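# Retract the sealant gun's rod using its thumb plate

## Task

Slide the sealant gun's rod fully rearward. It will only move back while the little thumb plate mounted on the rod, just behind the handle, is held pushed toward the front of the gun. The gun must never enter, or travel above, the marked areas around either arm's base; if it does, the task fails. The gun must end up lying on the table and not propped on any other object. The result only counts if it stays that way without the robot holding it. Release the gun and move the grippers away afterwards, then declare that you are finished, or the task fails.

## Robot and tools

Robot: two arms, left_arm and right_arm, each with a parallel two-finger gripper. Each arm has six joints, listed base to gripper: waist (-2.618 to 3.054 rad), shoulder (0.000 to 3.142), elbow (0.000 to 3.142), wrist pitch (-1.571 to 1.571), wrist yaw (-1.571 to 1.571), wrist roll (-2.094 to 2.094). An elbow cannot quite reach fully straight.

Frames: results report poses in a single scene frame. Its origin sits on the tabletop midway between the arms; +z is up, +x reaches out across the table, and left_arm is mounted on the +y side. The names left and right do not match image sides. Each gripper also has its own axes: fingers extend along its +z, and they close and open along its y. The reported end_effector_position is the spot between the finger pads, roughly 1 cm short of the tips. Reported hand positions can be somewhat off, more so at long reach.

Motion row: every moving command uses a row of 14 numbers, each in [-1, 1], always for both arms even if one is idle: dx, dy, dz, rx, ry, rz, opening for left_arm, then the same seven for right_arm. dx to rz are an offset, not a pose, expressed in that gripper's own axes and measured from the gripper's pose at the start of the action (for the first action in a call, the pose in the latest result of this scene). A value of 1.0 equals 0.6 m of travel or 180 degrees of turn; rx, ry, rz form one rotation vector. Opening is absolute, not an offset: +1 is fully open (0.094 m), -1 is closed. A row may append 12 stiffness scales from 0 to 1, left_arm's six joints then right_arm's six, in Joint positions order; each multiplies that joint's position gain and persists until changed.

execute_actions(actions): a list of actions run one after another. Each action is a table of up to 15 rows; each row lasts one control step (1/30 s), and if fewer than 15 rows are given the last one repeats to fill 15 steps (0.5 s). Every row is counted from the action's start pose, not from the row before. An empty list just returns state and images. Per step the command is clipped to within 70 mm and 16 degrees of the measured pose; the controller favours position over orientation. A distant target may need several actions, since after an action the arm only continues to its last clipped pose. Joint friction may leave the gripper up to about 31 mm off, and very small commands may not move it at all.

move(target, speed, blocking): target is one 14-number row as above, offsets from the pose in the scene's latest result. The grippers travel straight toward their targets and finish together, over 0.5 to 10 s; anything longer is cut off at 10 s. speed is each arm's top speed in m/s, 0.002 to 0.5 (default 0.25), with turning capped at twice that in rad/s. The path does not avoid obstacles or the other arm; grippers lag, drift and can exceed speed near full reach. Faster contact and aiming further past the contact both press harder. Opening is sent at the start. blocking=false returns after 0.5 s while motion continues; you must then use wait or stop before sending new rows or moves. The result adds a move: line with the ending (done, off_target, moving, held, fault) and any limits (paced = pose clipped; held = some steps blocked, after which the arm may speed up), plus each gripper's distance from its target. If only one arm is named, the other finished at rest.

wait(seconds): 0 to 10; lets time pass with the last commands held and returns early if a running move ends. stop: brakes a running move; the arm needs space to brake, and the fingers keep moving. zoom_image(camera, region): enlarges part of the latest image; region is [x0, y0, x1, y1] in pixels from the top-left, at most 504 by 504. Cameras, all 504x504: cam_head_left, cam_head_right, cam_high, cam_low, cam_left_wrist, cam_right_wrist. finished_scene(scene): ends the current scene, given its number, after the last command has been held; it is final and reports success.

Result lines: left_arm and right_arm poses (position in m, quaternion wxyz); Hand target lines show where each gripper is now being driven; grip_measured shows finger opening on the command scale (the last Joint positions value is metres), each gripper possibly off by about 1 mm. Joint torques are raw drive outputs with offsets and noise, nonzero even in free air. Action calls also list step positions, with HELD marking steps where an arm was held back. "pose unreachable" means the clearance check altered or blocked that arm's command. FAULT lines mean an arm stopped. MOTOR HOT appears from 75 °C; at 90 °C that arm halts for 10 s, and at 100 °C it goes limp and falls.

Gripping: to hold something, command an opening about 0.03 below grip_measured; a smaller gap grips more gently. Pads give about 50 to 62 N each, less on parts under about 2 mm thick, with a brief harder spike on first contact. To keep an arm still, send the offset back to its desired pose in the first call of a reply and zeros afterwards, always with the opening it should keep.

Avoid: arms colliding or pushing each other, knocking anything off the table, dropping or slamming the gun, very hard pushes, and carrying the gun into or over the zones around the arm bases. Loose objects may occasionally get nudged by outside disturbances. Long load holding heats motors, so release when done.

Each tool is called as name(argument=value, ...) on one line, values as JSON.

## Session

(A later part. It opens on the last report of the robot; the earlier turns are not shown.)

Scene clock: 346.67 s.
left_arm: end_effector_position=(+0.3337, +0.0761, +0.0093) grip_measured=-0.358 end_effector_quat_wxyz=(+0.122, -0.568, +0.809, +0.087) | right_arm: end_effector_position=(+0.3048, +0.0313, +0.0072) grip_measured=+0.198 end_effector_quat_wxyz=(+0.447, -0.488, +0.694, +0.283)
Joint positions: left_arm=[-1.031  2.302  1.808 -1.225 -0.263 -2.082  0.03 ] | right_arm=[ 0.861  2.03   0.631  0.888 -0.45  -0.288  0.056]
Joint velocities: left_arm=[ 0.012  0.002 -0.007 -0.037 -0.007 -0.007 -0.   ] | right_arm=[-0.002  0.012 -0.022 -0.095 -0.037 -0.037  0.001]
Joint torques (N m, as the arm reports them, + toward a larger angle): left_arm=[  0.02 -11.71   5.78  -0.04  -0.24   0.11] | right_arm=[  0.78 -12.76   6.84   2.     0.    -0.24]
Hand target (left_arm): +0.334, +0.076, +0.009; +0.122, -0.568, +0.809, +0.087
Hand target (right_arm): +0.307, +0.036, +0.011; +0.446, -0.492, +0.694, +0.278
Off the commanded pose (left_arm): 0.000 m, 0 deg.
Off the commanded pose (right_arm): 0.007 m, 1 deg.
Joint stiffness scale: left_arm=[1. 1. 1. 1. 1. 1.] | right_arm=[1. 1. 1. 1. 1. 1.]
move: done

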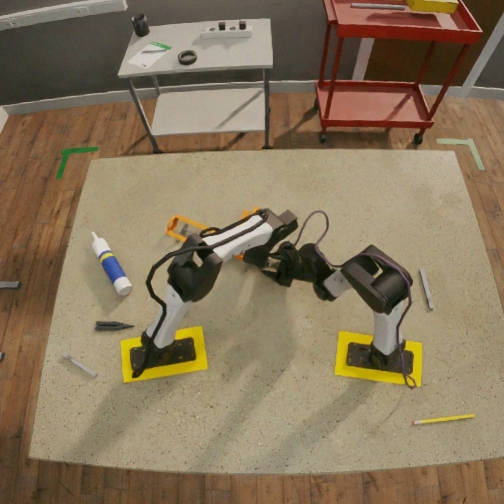

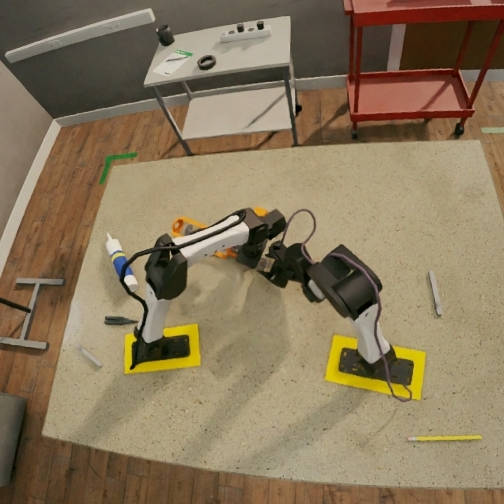

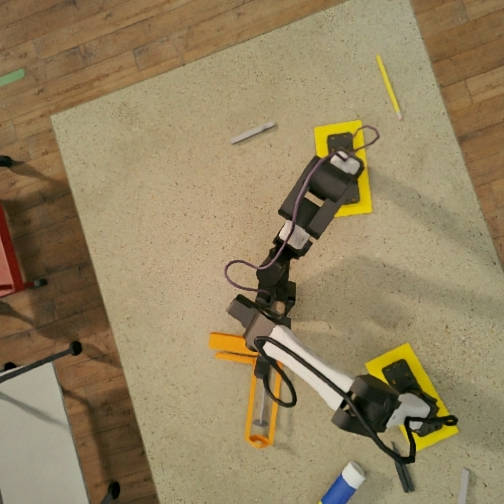

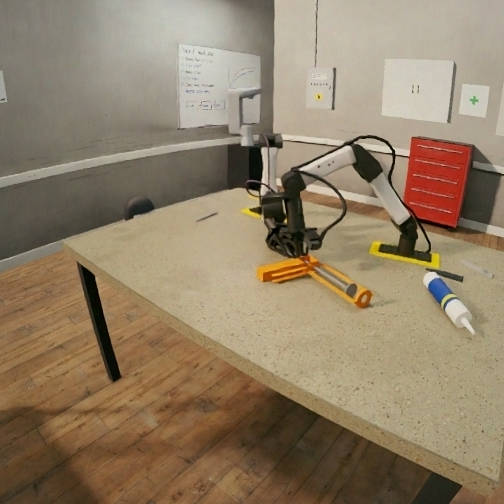

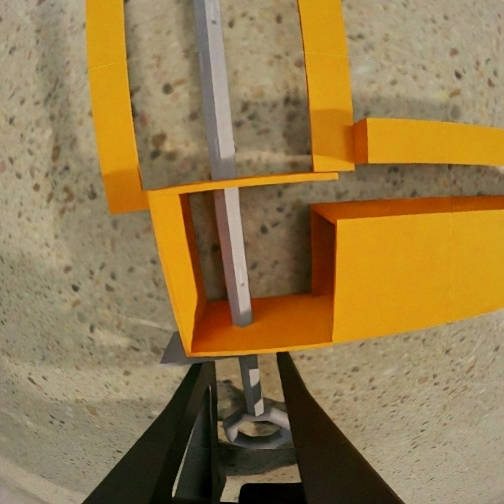

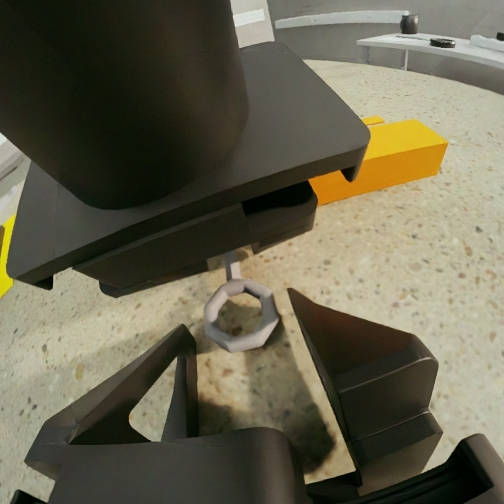

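move(target=[0,0,0,0,0,0,-0.36, -0.012,0,0.026,0,0,0,0.2], speed=0.04)

move(target=[0,0,0,0,0,0,-0.36, 0,0,0,0,0,0,-0.4], speed=0.04)

Scene clock: 352.17 s.
left_arm: end_effector_position=(+0.3337, +0.0761, +0.0093) grip_measured=-0.358 end_effector_quat_wxyz=(+0.122, -0.568, +0.809, +0.087) | right_arm: end_effector_position=(+0.3106, +0.0444, +0.0185) grip_measured=+0.198 end_effector_quat_wxyz=(+0.461, -0.490, +0.683, +0.284)
Joint positions: left_arm=[-1.031  2.302  1.808 -1.225 -0.263 -2.082  0.03 ] | right_arm=[ 0.881  2.03   0.671  0.885 -0.437 -0.284  0.056]
Joint velocities: left_arm=[-0.007 -0.007 -0.022  0.037 -0.022  0.037  0.   ] | right_arm=[-0.017 -0.002 -0.007 -0.022 -0.007  0.037 -0.   ]
Joint torques (N m, as the arm reports them, + toward a larger angle): left_arm=[  0.02 -11.7    5.77  -0.04  -0.24   0.11] | right_arm=[ 0.66 -8.57  7.02  2.07  0.   -0.08]
Hand target (left_arm): +0.334, +0.076, +0.009; +0.122, -0.568, +0.809, +0.087
Hand target (right_arm): +0.311, +0.047, +0.007; +0.447, -0.489, +0.694, +0.282
Off the commanded pose (left_arm): 0.000 m, 0 deg.
Off the commanded pose (right_arm): 0.012 m, 2 deg.
Joint stiffness scale: left_arm=[1. 1. 1. 1. 1. 1.] | right_arm=[1. 1. 1. 1. 1. 1.]
move: off_target (right_arm)

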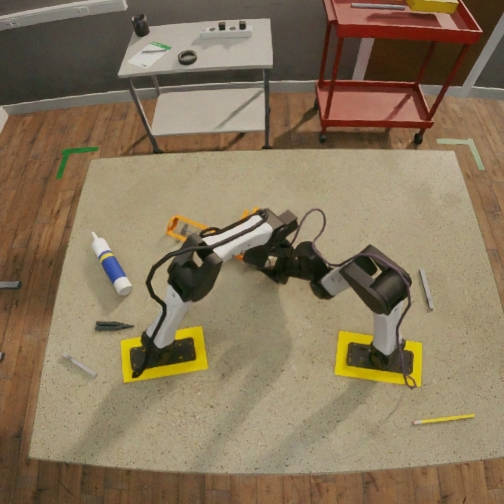

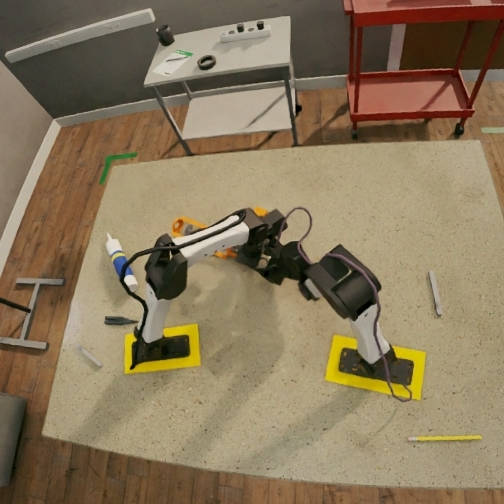

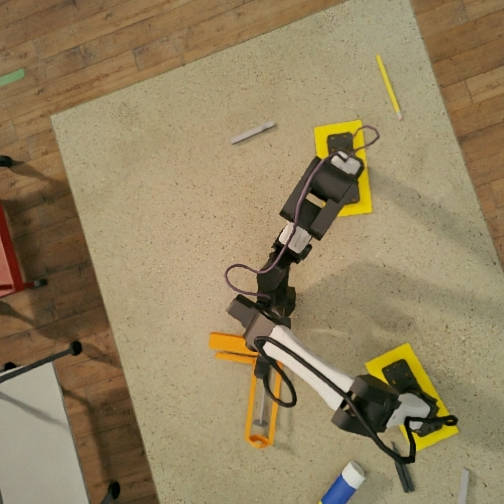

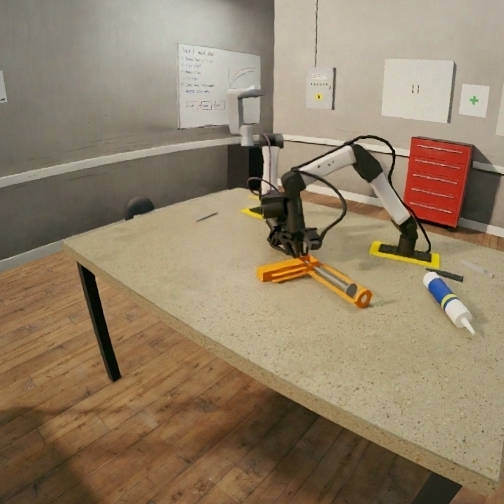

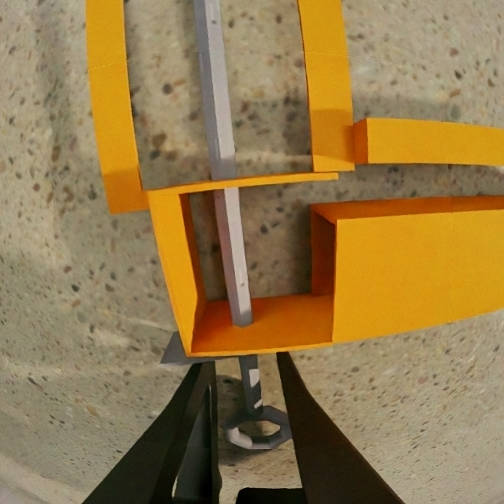

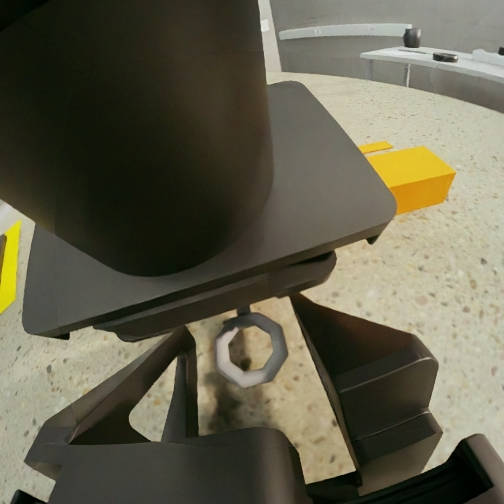

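Scene clock: 352.67 s.
left_arm: end_effector_position=(+0.3337, +0.0761, +0.0093) grip_measured=-0.358 end_effector_quat_wxyz=(+0.122, -0.568, +0.809, +0.087) | right_arm: end_effector_position=(+0.3103, +0.0455, +0.0206) grip_measured=-0.398 end_effector_quat_wxyz=(+0.464, -0.491, +0.679, +0.287)
Joint positions: left_arm=[-1.031  2.302  1.808 -1.225 -0.263 -2.082  0.03 ] | right_arm=[ 0.881  2.03   0.671  0.894 -0.444 -0.283  0.028]
Joint velocities: left_arm=[-0.007 -0.012  0.002  0.037 -0.007  0.022 -0.   ] | right_arm=[-0.002 -0.012  0.007 -0.051  0.007  0.007 -0.001]
Joint torques (N m, as the arm reports them, + toward a larger angle): left_arm=[  0.1  -11.57   5.98  -0.04  -0.24   0.11] | right_arm=[ -0.01 -11.66   5.32   2.24  -0.01  -0.17]
Hand target (left_arm): +0.334, +0.076, +0.009; +0.122, -0.568, +0.809, +0.087
Hand target (right_arm): +0.311, +0.044, +0.019; +0.461, -0.490, +0.683, +0.284
Off the commanded pose (left_arm): 0.000 m, 0 deg.
Off the commanded pose (right_arm): 0.002 m, 1 deg.
Joint stiffness scale: left_arm=[1. 1. 1. 1. 1. 1.] | right_arm=[1. 1. 1. 1. 1. 1.]
move: done

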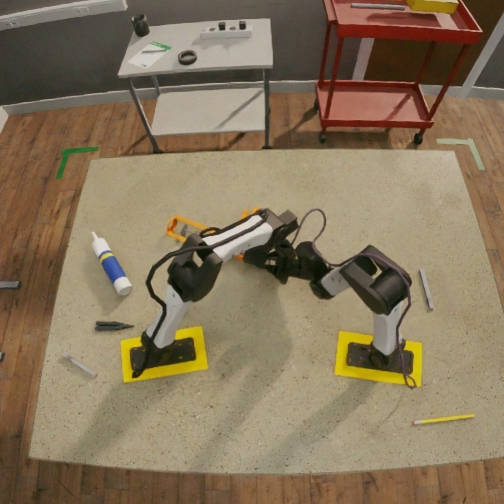

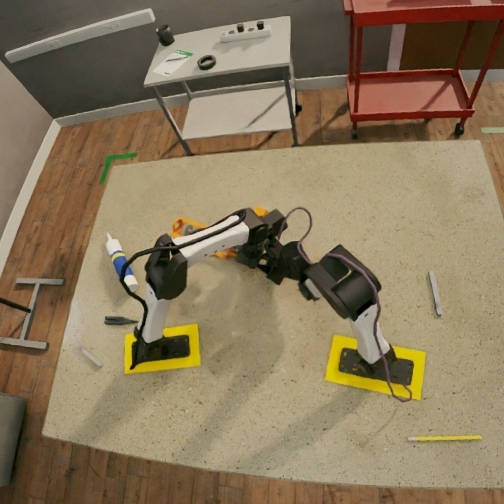

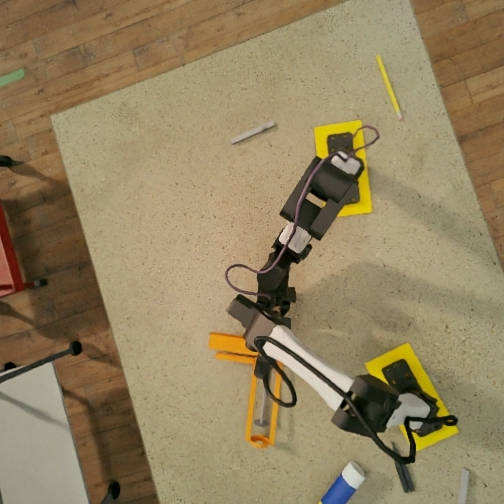

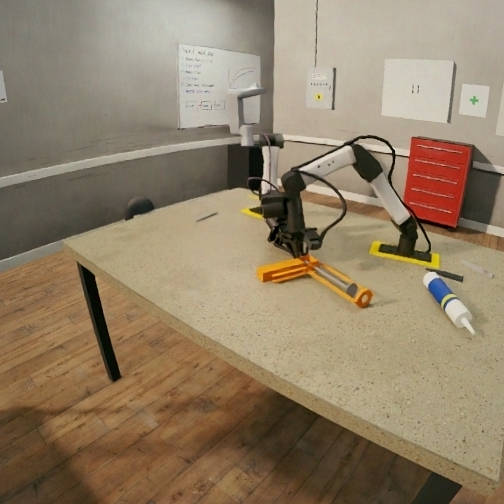

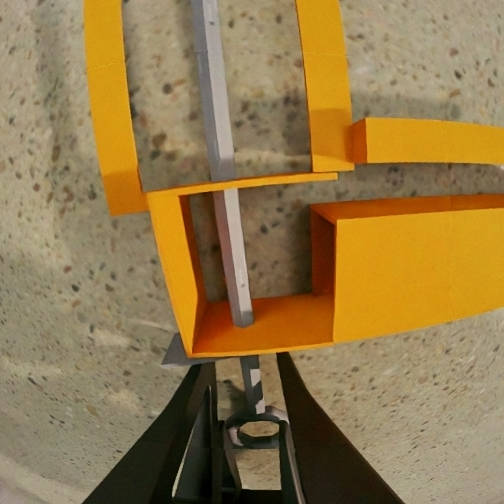

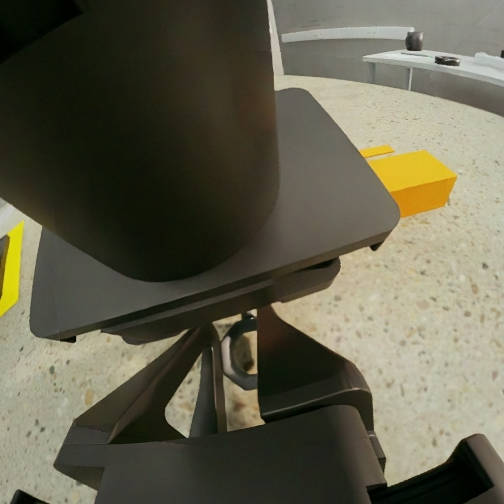

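execute_actions(actions=[[[0,0,0,0,0,0,-0.36, 0,0,0,0,0,0,0.2]]])

move(target=[0,0,0,0,0,0,-0.36, 0.025,0,0,0,0.024,0,0.2], speed=0.04)

Scene clock: 358.37 s.
left_arm: end_effector_position=(+0.3384, +0.0748, +0.0092) grip_measured=-0.358 end_effector_quat_wxyz=(+0.129, -0.570, +0.808, +0.079) | right_arm: end_effector_position=(+0.3054, +0.0484, +0.0209) grip_measured=+0.198 end_effector_quat_wxyz=(+0.460, -0.496, +0.675, +0.296)
Joint positions: left_arm=[-1.03   2.302  1.808 -1.207 -0.274 -2.083  0.03 ] | right_arm=[ 0.886  2.03   0.671  0.892 -0.462 -0.283  0.056]
Joint velocities: left_arm=[-0.012  0.012 -0.002 -0.051 -0.051 -0.022 -0.   ] | right_arm=[-0.002  0.007  0.017  0.007 -0.007 -0.037  0.   ]
Joint torques (N m, as the arm reports them, + toward a larger angle): left_arm=[ -0.07 -11.61   5.73  -0.16  -0.13   0.13] | right_arm=[ -0.52 -11.59   5.34   2.33   0.08  -0.16]
Hand target (left_arm): +0.334, +0.076, +0.009; +0.122, -0.568, +0.809, +0.087
Hand target (right_arm): +0.310, +0.045, +0.021; +0.464, -0.491, +0.679, +0.287
Off the commanded pose (left_arm): 0.005 m, 1 deg.
Off the commanded pose (right_arm): 0.006 m, 1 deg.
Joint stiffness scale: left_arm=[1. 1. 1. 1. 1. 1.] | right_arm=[1. 1. 1. 1. 1. 1.]
Step readings (end_effector_position):
0: left_arm (+0.3337, +0.0761, +0.0093) | right_arm (+0.3103, +0.0455, +0.0206)
1: left_arm (+0.3337, +0.0761, +0.0093) | right_arm (+0.3103, +0.0455, +0.0206)
2: left_arm (+0.3364, +0.0750, +0.0092) | right_arm (+0.3076, +0.0471, +0.0210)
4: left_arm (+0.3382, +0.0748, +0.0092) | right_arm (+0.3057, +0.0484, +0.0210)
8: left_arm (+0.3384, +0.0748, +0.0092) | right_arm (+0.3054, +0.0484, +0.0209)
15: end_effector_position above

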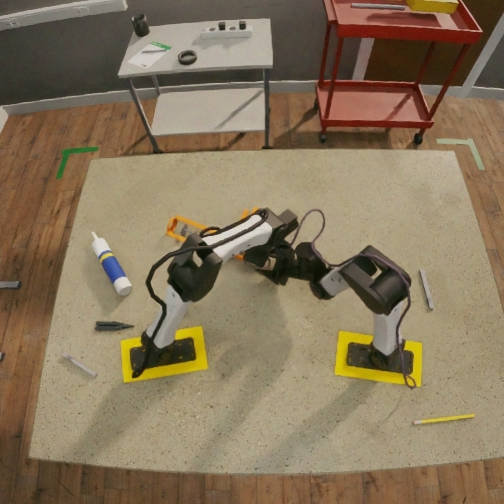

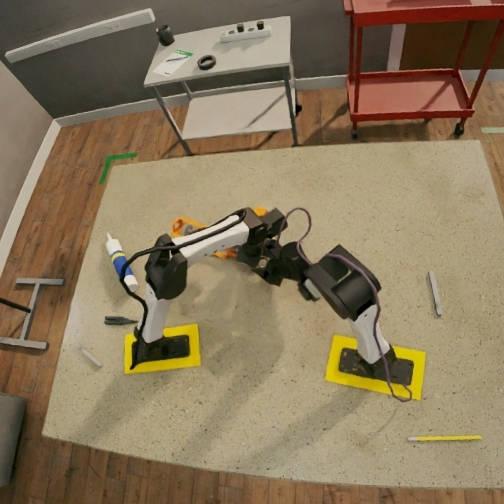

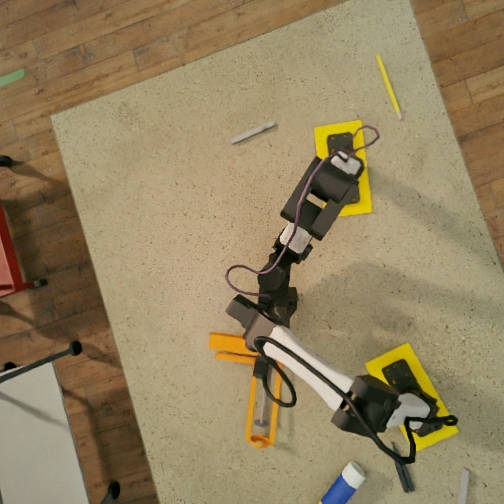

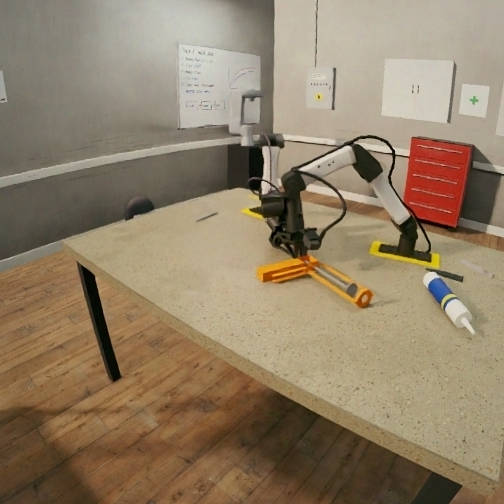

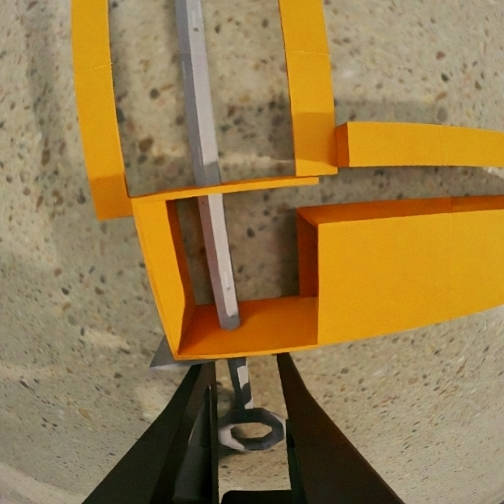

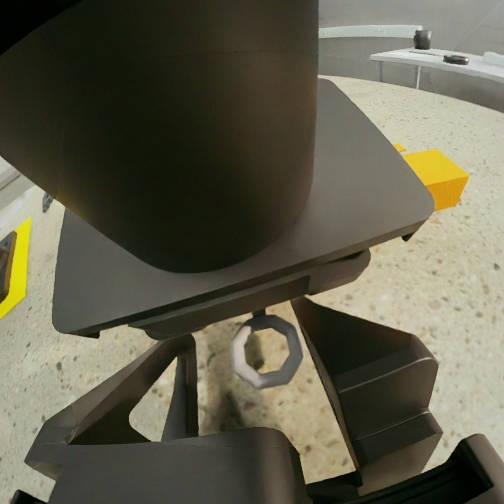

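Scene clock: 359.60 s.
left_arm: end_effector_position=(+0.3387, +0.0748, +0.0092) grip_measured=-0.358 end_effector_quat_wxyz=(+0.129, -0.570, +0.808, +0.079) | right_arm: end_effector_position=(+0.3028, +0.0431, +0.0084) grip_measured=+0.198 end_effector_quat_wxyz=(+0.441, -0.504, +0.687, +0.282)
Joint positions: left_arm=[-1.03   2.302  1.808 -1.206 -0.276 -2.083  0.03 ] | right_arm=[ 0.886  2.03   0.671  0.832 -0.447 -0.309  0.056]
Joint velocities: left_arm=[ 0.022 -0.007 -0.002 -0.081  0.007  0.037 -0.001] | right_arm=[-0.027  0.002  0.002 -0.022  0.022 -0.095 -0.   ]
Joint torques (N m, as the arm reports them, + toward a larger angle): left_arm=[  0.02 -11.74   5.8    0.    -0.24   0.11] | right_arm=[ -0.09 -12.32   6.18   1.93  -0.03  -0.26]
Hand target (left_arm): +0.338, +0.075, +0.009; +0.129, -0.570, +0.808, +0.079
Hand target (right_arm): +0.304, +0.042, +0.007; +0.435, -0.506, +0.692, +0.277
Off the commanded pose (left_arm): 0.000 m, 0 deg.
Off the commanded pose (right_arm): 0.002 m, 1 deg.
Joint stiffness scale: left_arm=[1. 1. 1. 1. 1. 1.] | right_arm=[1. 1. 1. 1. 1. 1.]
move: done

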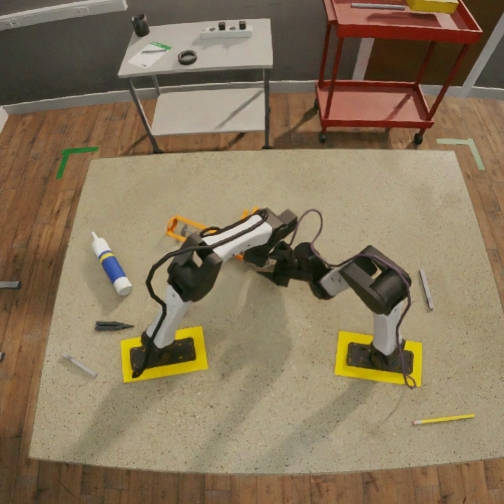

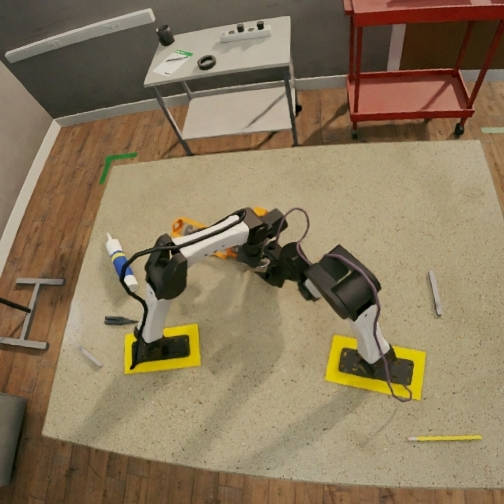

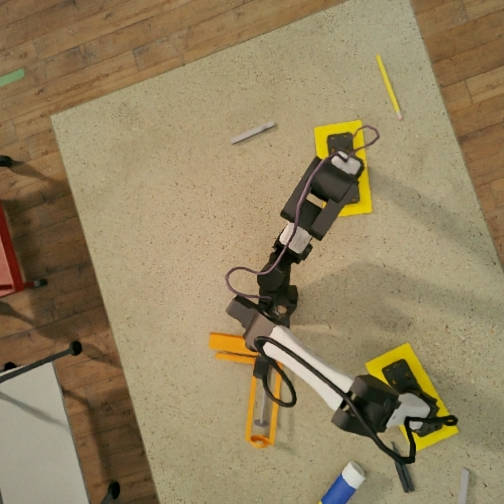

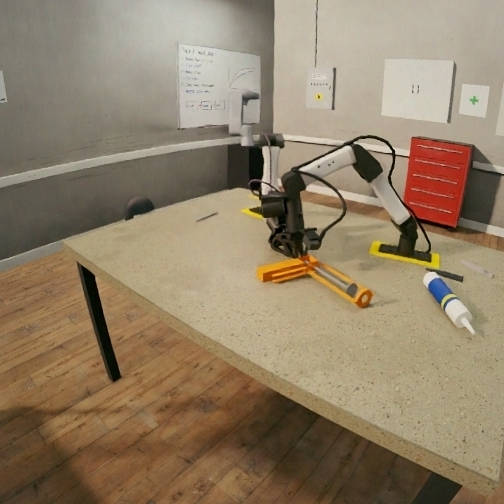

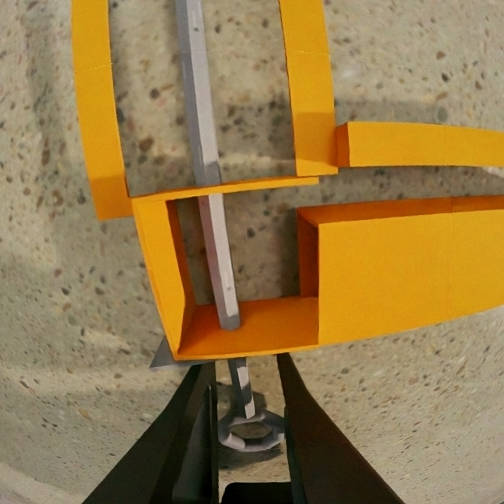

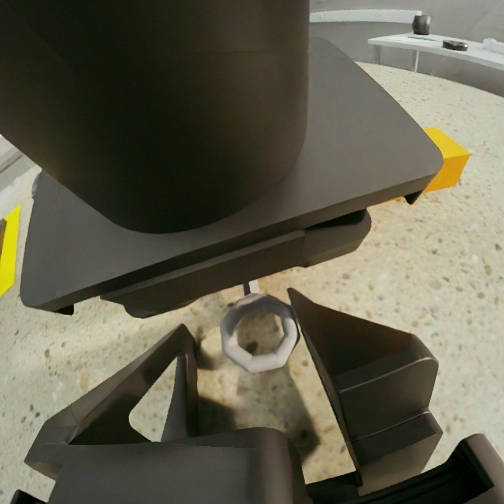

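move(target=[0,0.008,0,-0.008,0,0,-0.36, 0,-0.013,0,0.013,0,0,0.2], speed=0.04)

move(target=[0,0,0,0,0,0,-0.36, 0,0,0,0,0,0,-0.4], speed=0.04)

Scene clock: 371.27 s.
left_arm: end_effector_position=(+0.3366, +0.0765, +0.0095) grip_measured=-0.358 end_effector_quat_wxyz=(+0.127, -0.570, +0.808, +0.084) | right_arm: end_effector_position=(+0.3072, +0.0417, +0.0091) grip_measured=+0.198 end_effector_quat_wxyz=(+0.447, -0.500, +0.690, +0.272)
Joint positions: left_arm=[-1.03   2.302  1.808 -1.217 -0.273 -2.084  0.03 ] | right_arm=[ 0.886  2.03   0.671  0.84  -0.422 -0.31   0.056]
Joint velocities: left_arm=[ 0.002  0.012  0.002 -0.051 -0.007  0.037  0.001] | right_arm=[-0.002  0.017  0.002  0.022 -0.022  0.022 -0.001]
Joint torques (N m, as the arm reports them, + toward a larger angle): left_arm=[  0.   -11.28   6.37  -0.13  -0.12   0.06] | right_arm=[ -0.17 -11.22   5.29   2.37   0.02  -0.11]
Hand target (left_arm): +0.334, +0.076, +0.009; +0.122, -0.571, +0.807, +0.089
Hand target (right_arm): +0.310, +0.040, +0.009; +0.451, -0.495, +0.693, +0.268
Off the commanded pose (left_arm): 0.002 m, 1 deg.
Off the commanded pose (right_arm): 0.003 m, 1 deg.
Joint stiffness scale: left_arm=[1. 1. 1. 1. 1. 1.] | right_arm=[1. 1. 1. 1. 1. 1.]
move: done

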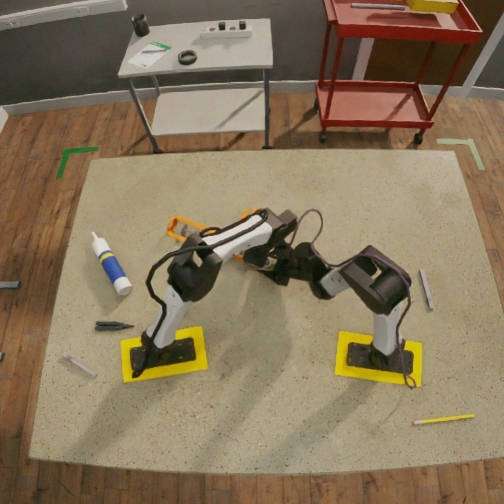

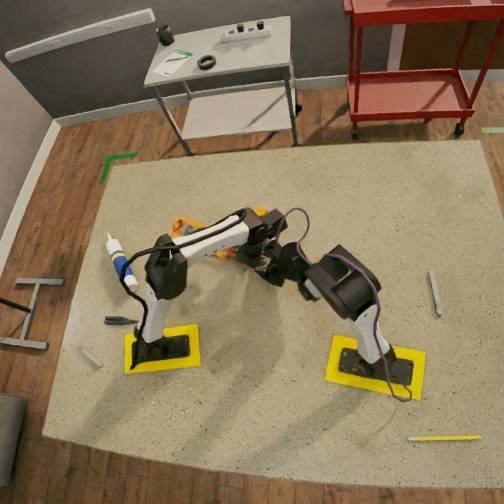

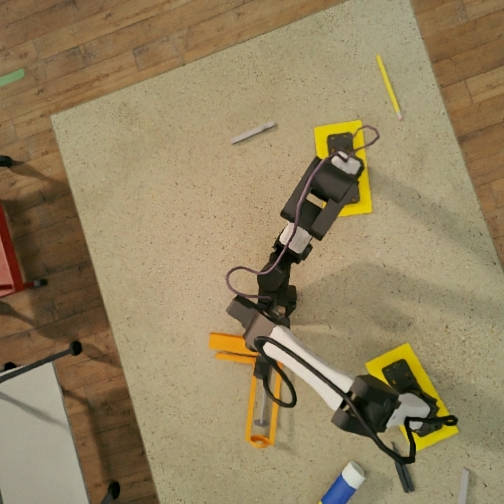

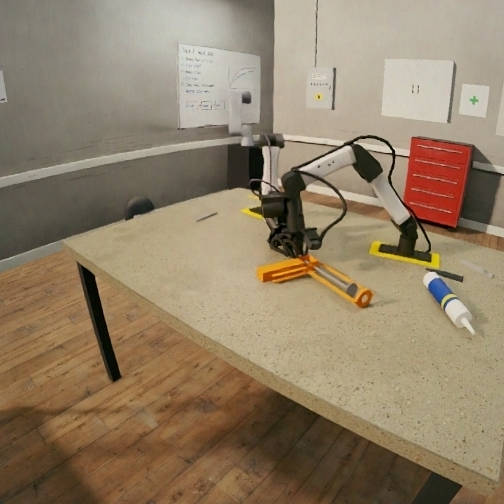

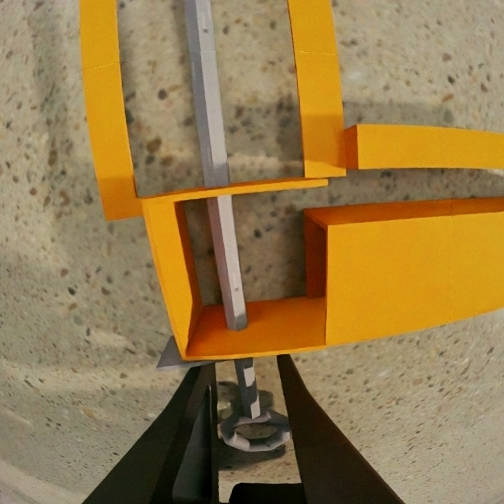

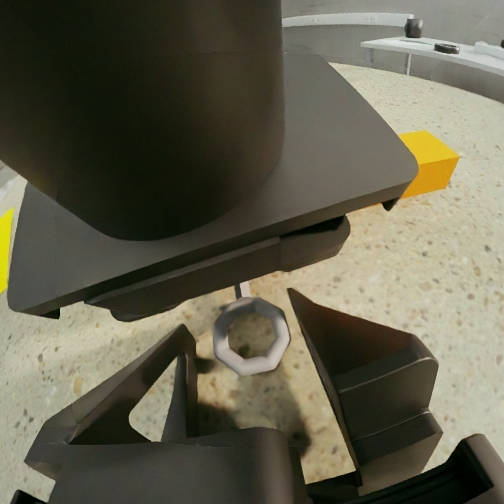

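Scene clock: 371.77 s.
left_arm: end_effector_position=(+0.3366, +0.0765, +0.0095) grip_measured=-0.358 end_effector_quat_wxyz=(+0.127, -0.569, +0.808, +0.084) | right_arm: end_effector_position=(+0.3086, +0.0411, +0.0094) grip_measured=-0.254 end_effector_quat_wxyz=(+0.450, -0.499, +0.690, +0.269)
Joint positions: left_arm=[-1.03   2.302  1.808 -1.218 -0.273 -2.084  0.03 ] | right_arm=[ 0.885  2.03   0.671  0.843 -0.416 -0.312  0.035]
Joint velocities: left_arm=[-0.012 -0.032  0.007 -0.022 -0.037 -0.037 -0.001] | right_arm=[-0.017 -0.012  0.007 -0.022  0.037 -0.066 -0.   ]
Joint torques (N m, as the arm reports them, + toward a larger angle): left_arm=[  0.02 -11.72   5.8   -0.02  -0.25   0.11] | right_arm=[  0.1  -11.58   5.31   2.28  -0.11  -0.14]
Hand target (left_arm): +0.337, +0.077, +0.010; +0.127, -0.569, +0.808, +0.084
Hand target (right_arm): +0.307, +0.042, +0.009; +0.448, -0.500, +0.690, +0.272
Off the commanded pose (left_arm): 0.000 m, 0 deg.
Off the commanded pose (right_arm): 0.002 m, 0 deg.
Joint stiffness scale: left_arm=[1. 1. 1. 1. 1. 1.] | right_arm=[1. 1. 1. 1. 1. 1.]
move: done

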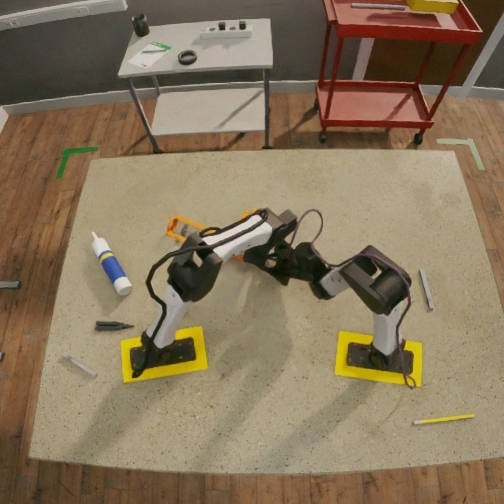

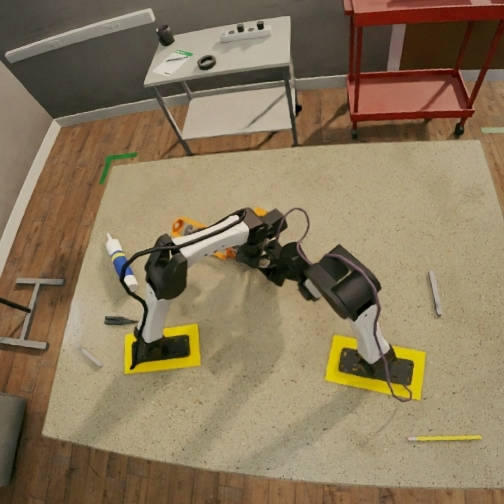

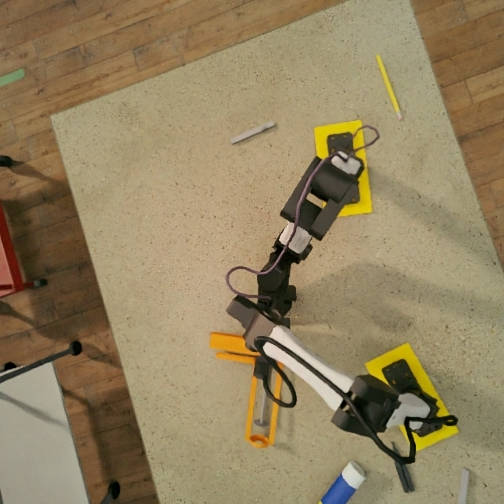

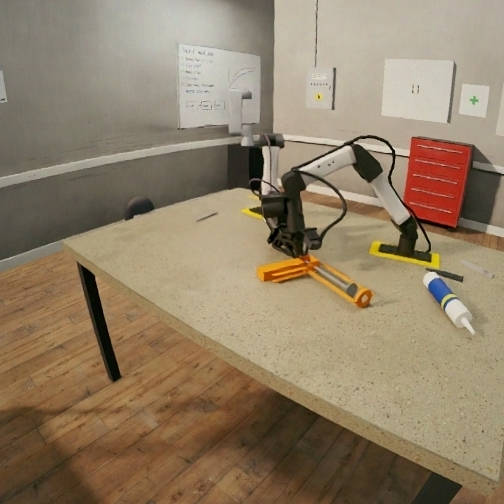

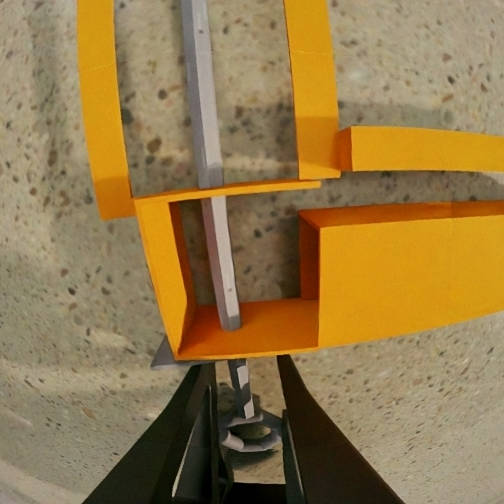

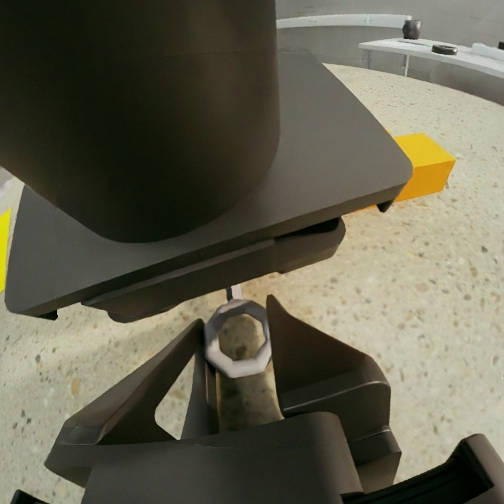

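move(target=[-0.04,0.004,0.0125,0,0,0,-0.36, 0,0,0,0,0,0,-0.4], speed=0.03)

Scene clock: 377.53 s.
left_arm: end_effector_position=(+0.3362, +0.0818, +0.0074) grip_measured=-0.358 end_effector_quat_wxyz=(+0.112, -0.567, +0.813, +0.071) | right_arm: end_effector_position=(+0.3087, +0.0411, +0.0094) grip_measured=-0.254 end_effector_quat_wxyz=(+0.450, -0.499, +0.690, +0.269)
Joint positions: left_arm=[-1.009  2.261  1.738 -1.159 -0.243 -2.047  0.03 ] | right_arm=[ 0.885  2.03   0.671  0.843 -0.415 -0.312  0.035]
Joint velocities: left_arm=[-0.012  0.012 -0.002  0.007 -0.051 -0.022  0.   ] | right_arm=[ 0.012  0.007  0.002  0.022 -0.037 -0.007  0.001]
Joint torques (N m, as the arm reports them, + toward a larger angle): left_arm=[  1.84 -12.7    3.91  -0.02  -0.6    0.19] | right_arm=[  0.01 -11.6    5.32   2.3   -0.07  -0.16]
Hand target (left_arm): +0.342, +0.101, +0.009; +0.127, -0.570, +0.808, +0.085
Hand target (right_arm): +0.309, +0.041, +0.009; +0.450, -0.499, +0.690, +0.269
Off the commanded pose (left_arm): 0.020 m, 2 deg.
Off the commanded pose (right_arm): 0.000 m, 0 deg.
Joint stiffness scale: left_arm=[1. 1. 1. 1. 1. 1.] | right_arm=[1. 1. 1. 1. 1. 1.]
move: off_target (left_arm)

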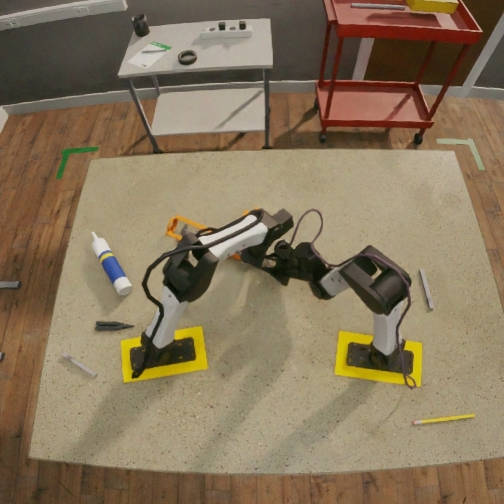

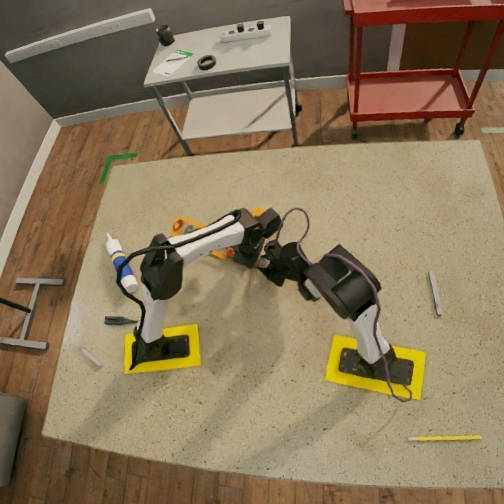

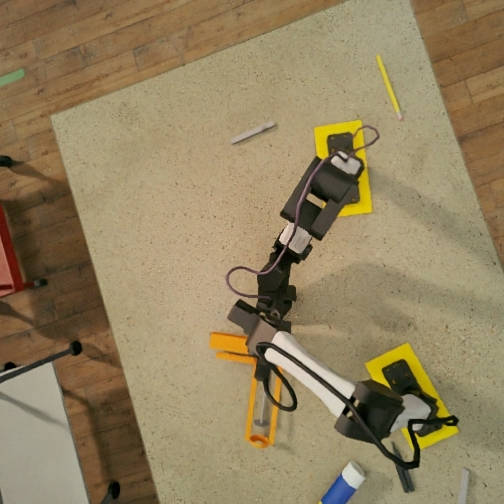

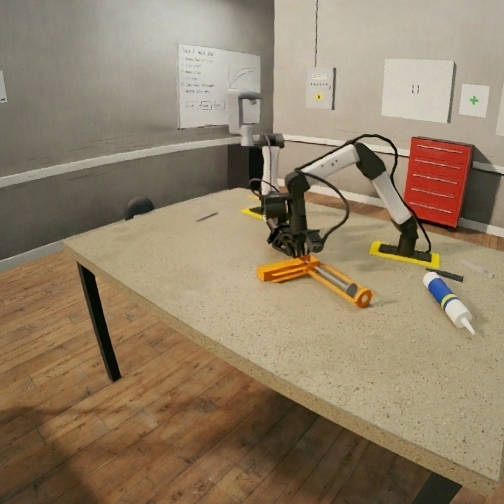

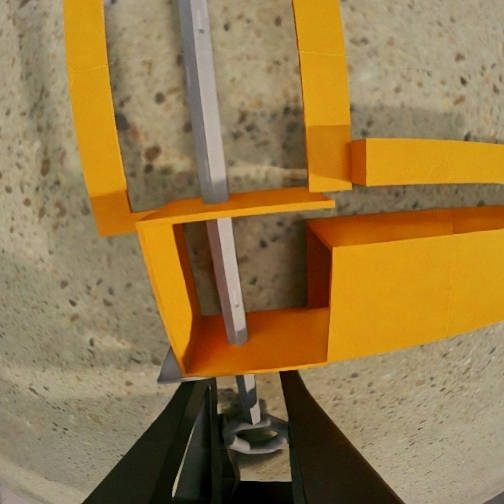

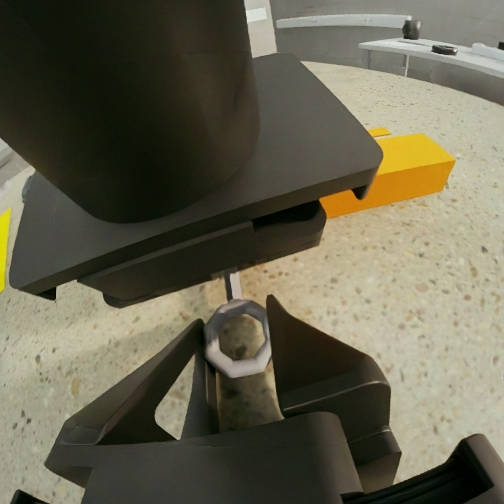

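move(target=[-0.095,0.0,0.027,0,-0.03,0,-0.36, 0,0,0,0,0,0,-0.4], speed=0.04)

Scene clock: 383.40 s.
left_arm: end_effector_position=(+0.3457, +0.0984, +0.0065) grip_measured=-0.358 end_effector_quat_wxyz=(+0.107, -0.560, +0.819, +0.059) | right_arm: end_effector_position=(+0.3094, +0.0407, +0.0092) grip_measured=-0.254 end_effector_quat_wxyz=(+0.450, -0.498, +0.691, +0.267)
Joint positions: left_arm=[-0.96   2.214  1.661 -1.092 -0.235 -1.975  0.03 ] | right_arm=[ 0.885  2.03   0.671  0.843 -0.41  -0.312  0.035]
Joint velocities: left_arm=[-0.027 -0.017  0.002 -0.051 -0.022 -0.037  0.001] | right_arm=[-0.002  0.012  0.007  0.007 -0.037 -0.022  0.001]
Joint torques (N m, as the arm reports them, + toward a larger angle): left_arm=[  2.8  -11.66   3.28  -0.08  -1.17   0.32] | right_arm=[  0.   -11.61   5.32   2.29  -0.11  -0.16]
Hand target (left_arm): +0.355, +0.135, +0.007; +0.148, -0.562, +0.808, +0.099
Hand target (right_arm): +0.309, +0.041, +0.009; +0.450, -0.499, +0.690, +0.269
Off the commanded pose (left_arm): 0.041 m, 7 deg.
Off the commanded pose (right_arm): 0.001 m, 0 deg.
Joint stiffness scale: left_arm=[1. 1. 1. 1. 1. 1.] | right_arm=[1. 1. 1. 1. 1. 1.]
move: off_target (left_arm)

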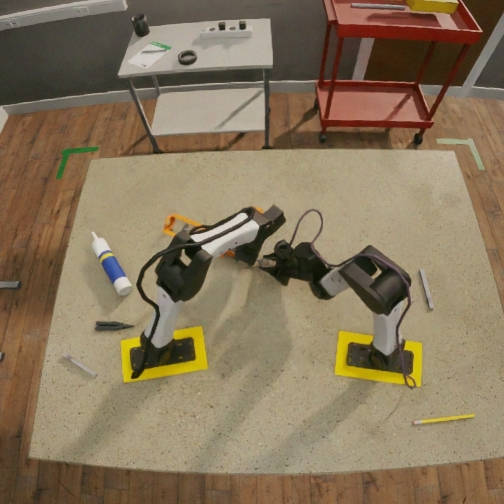

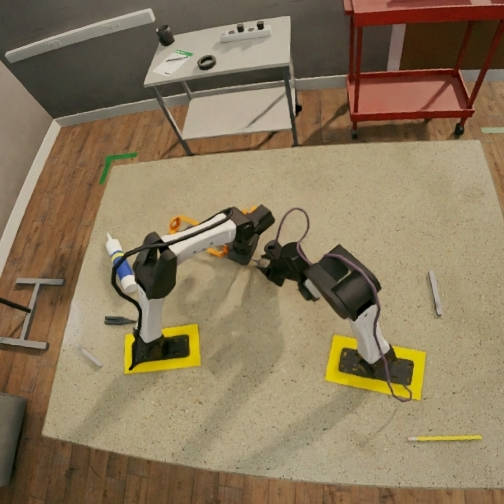

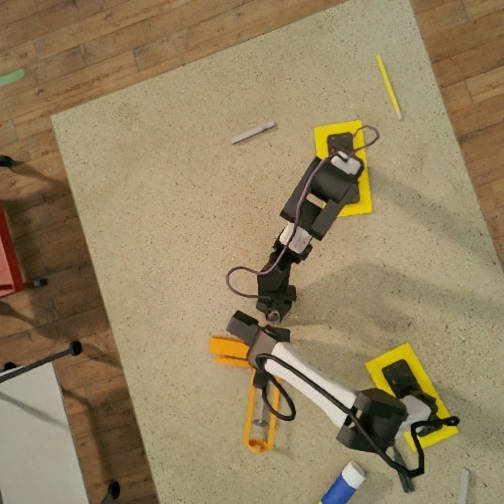

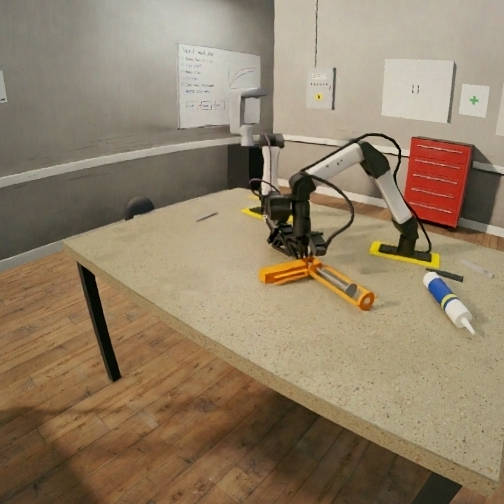

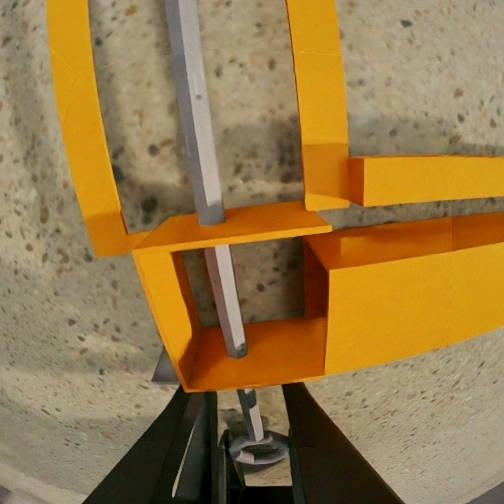

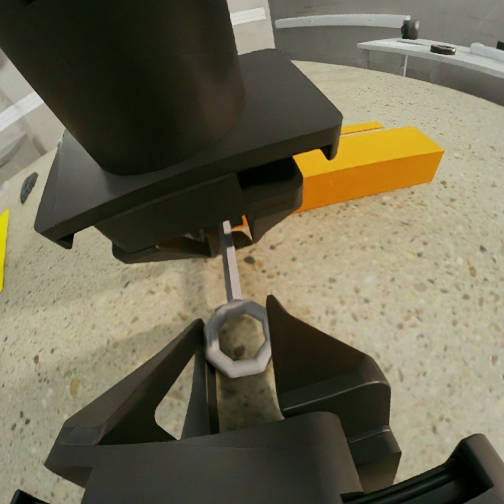

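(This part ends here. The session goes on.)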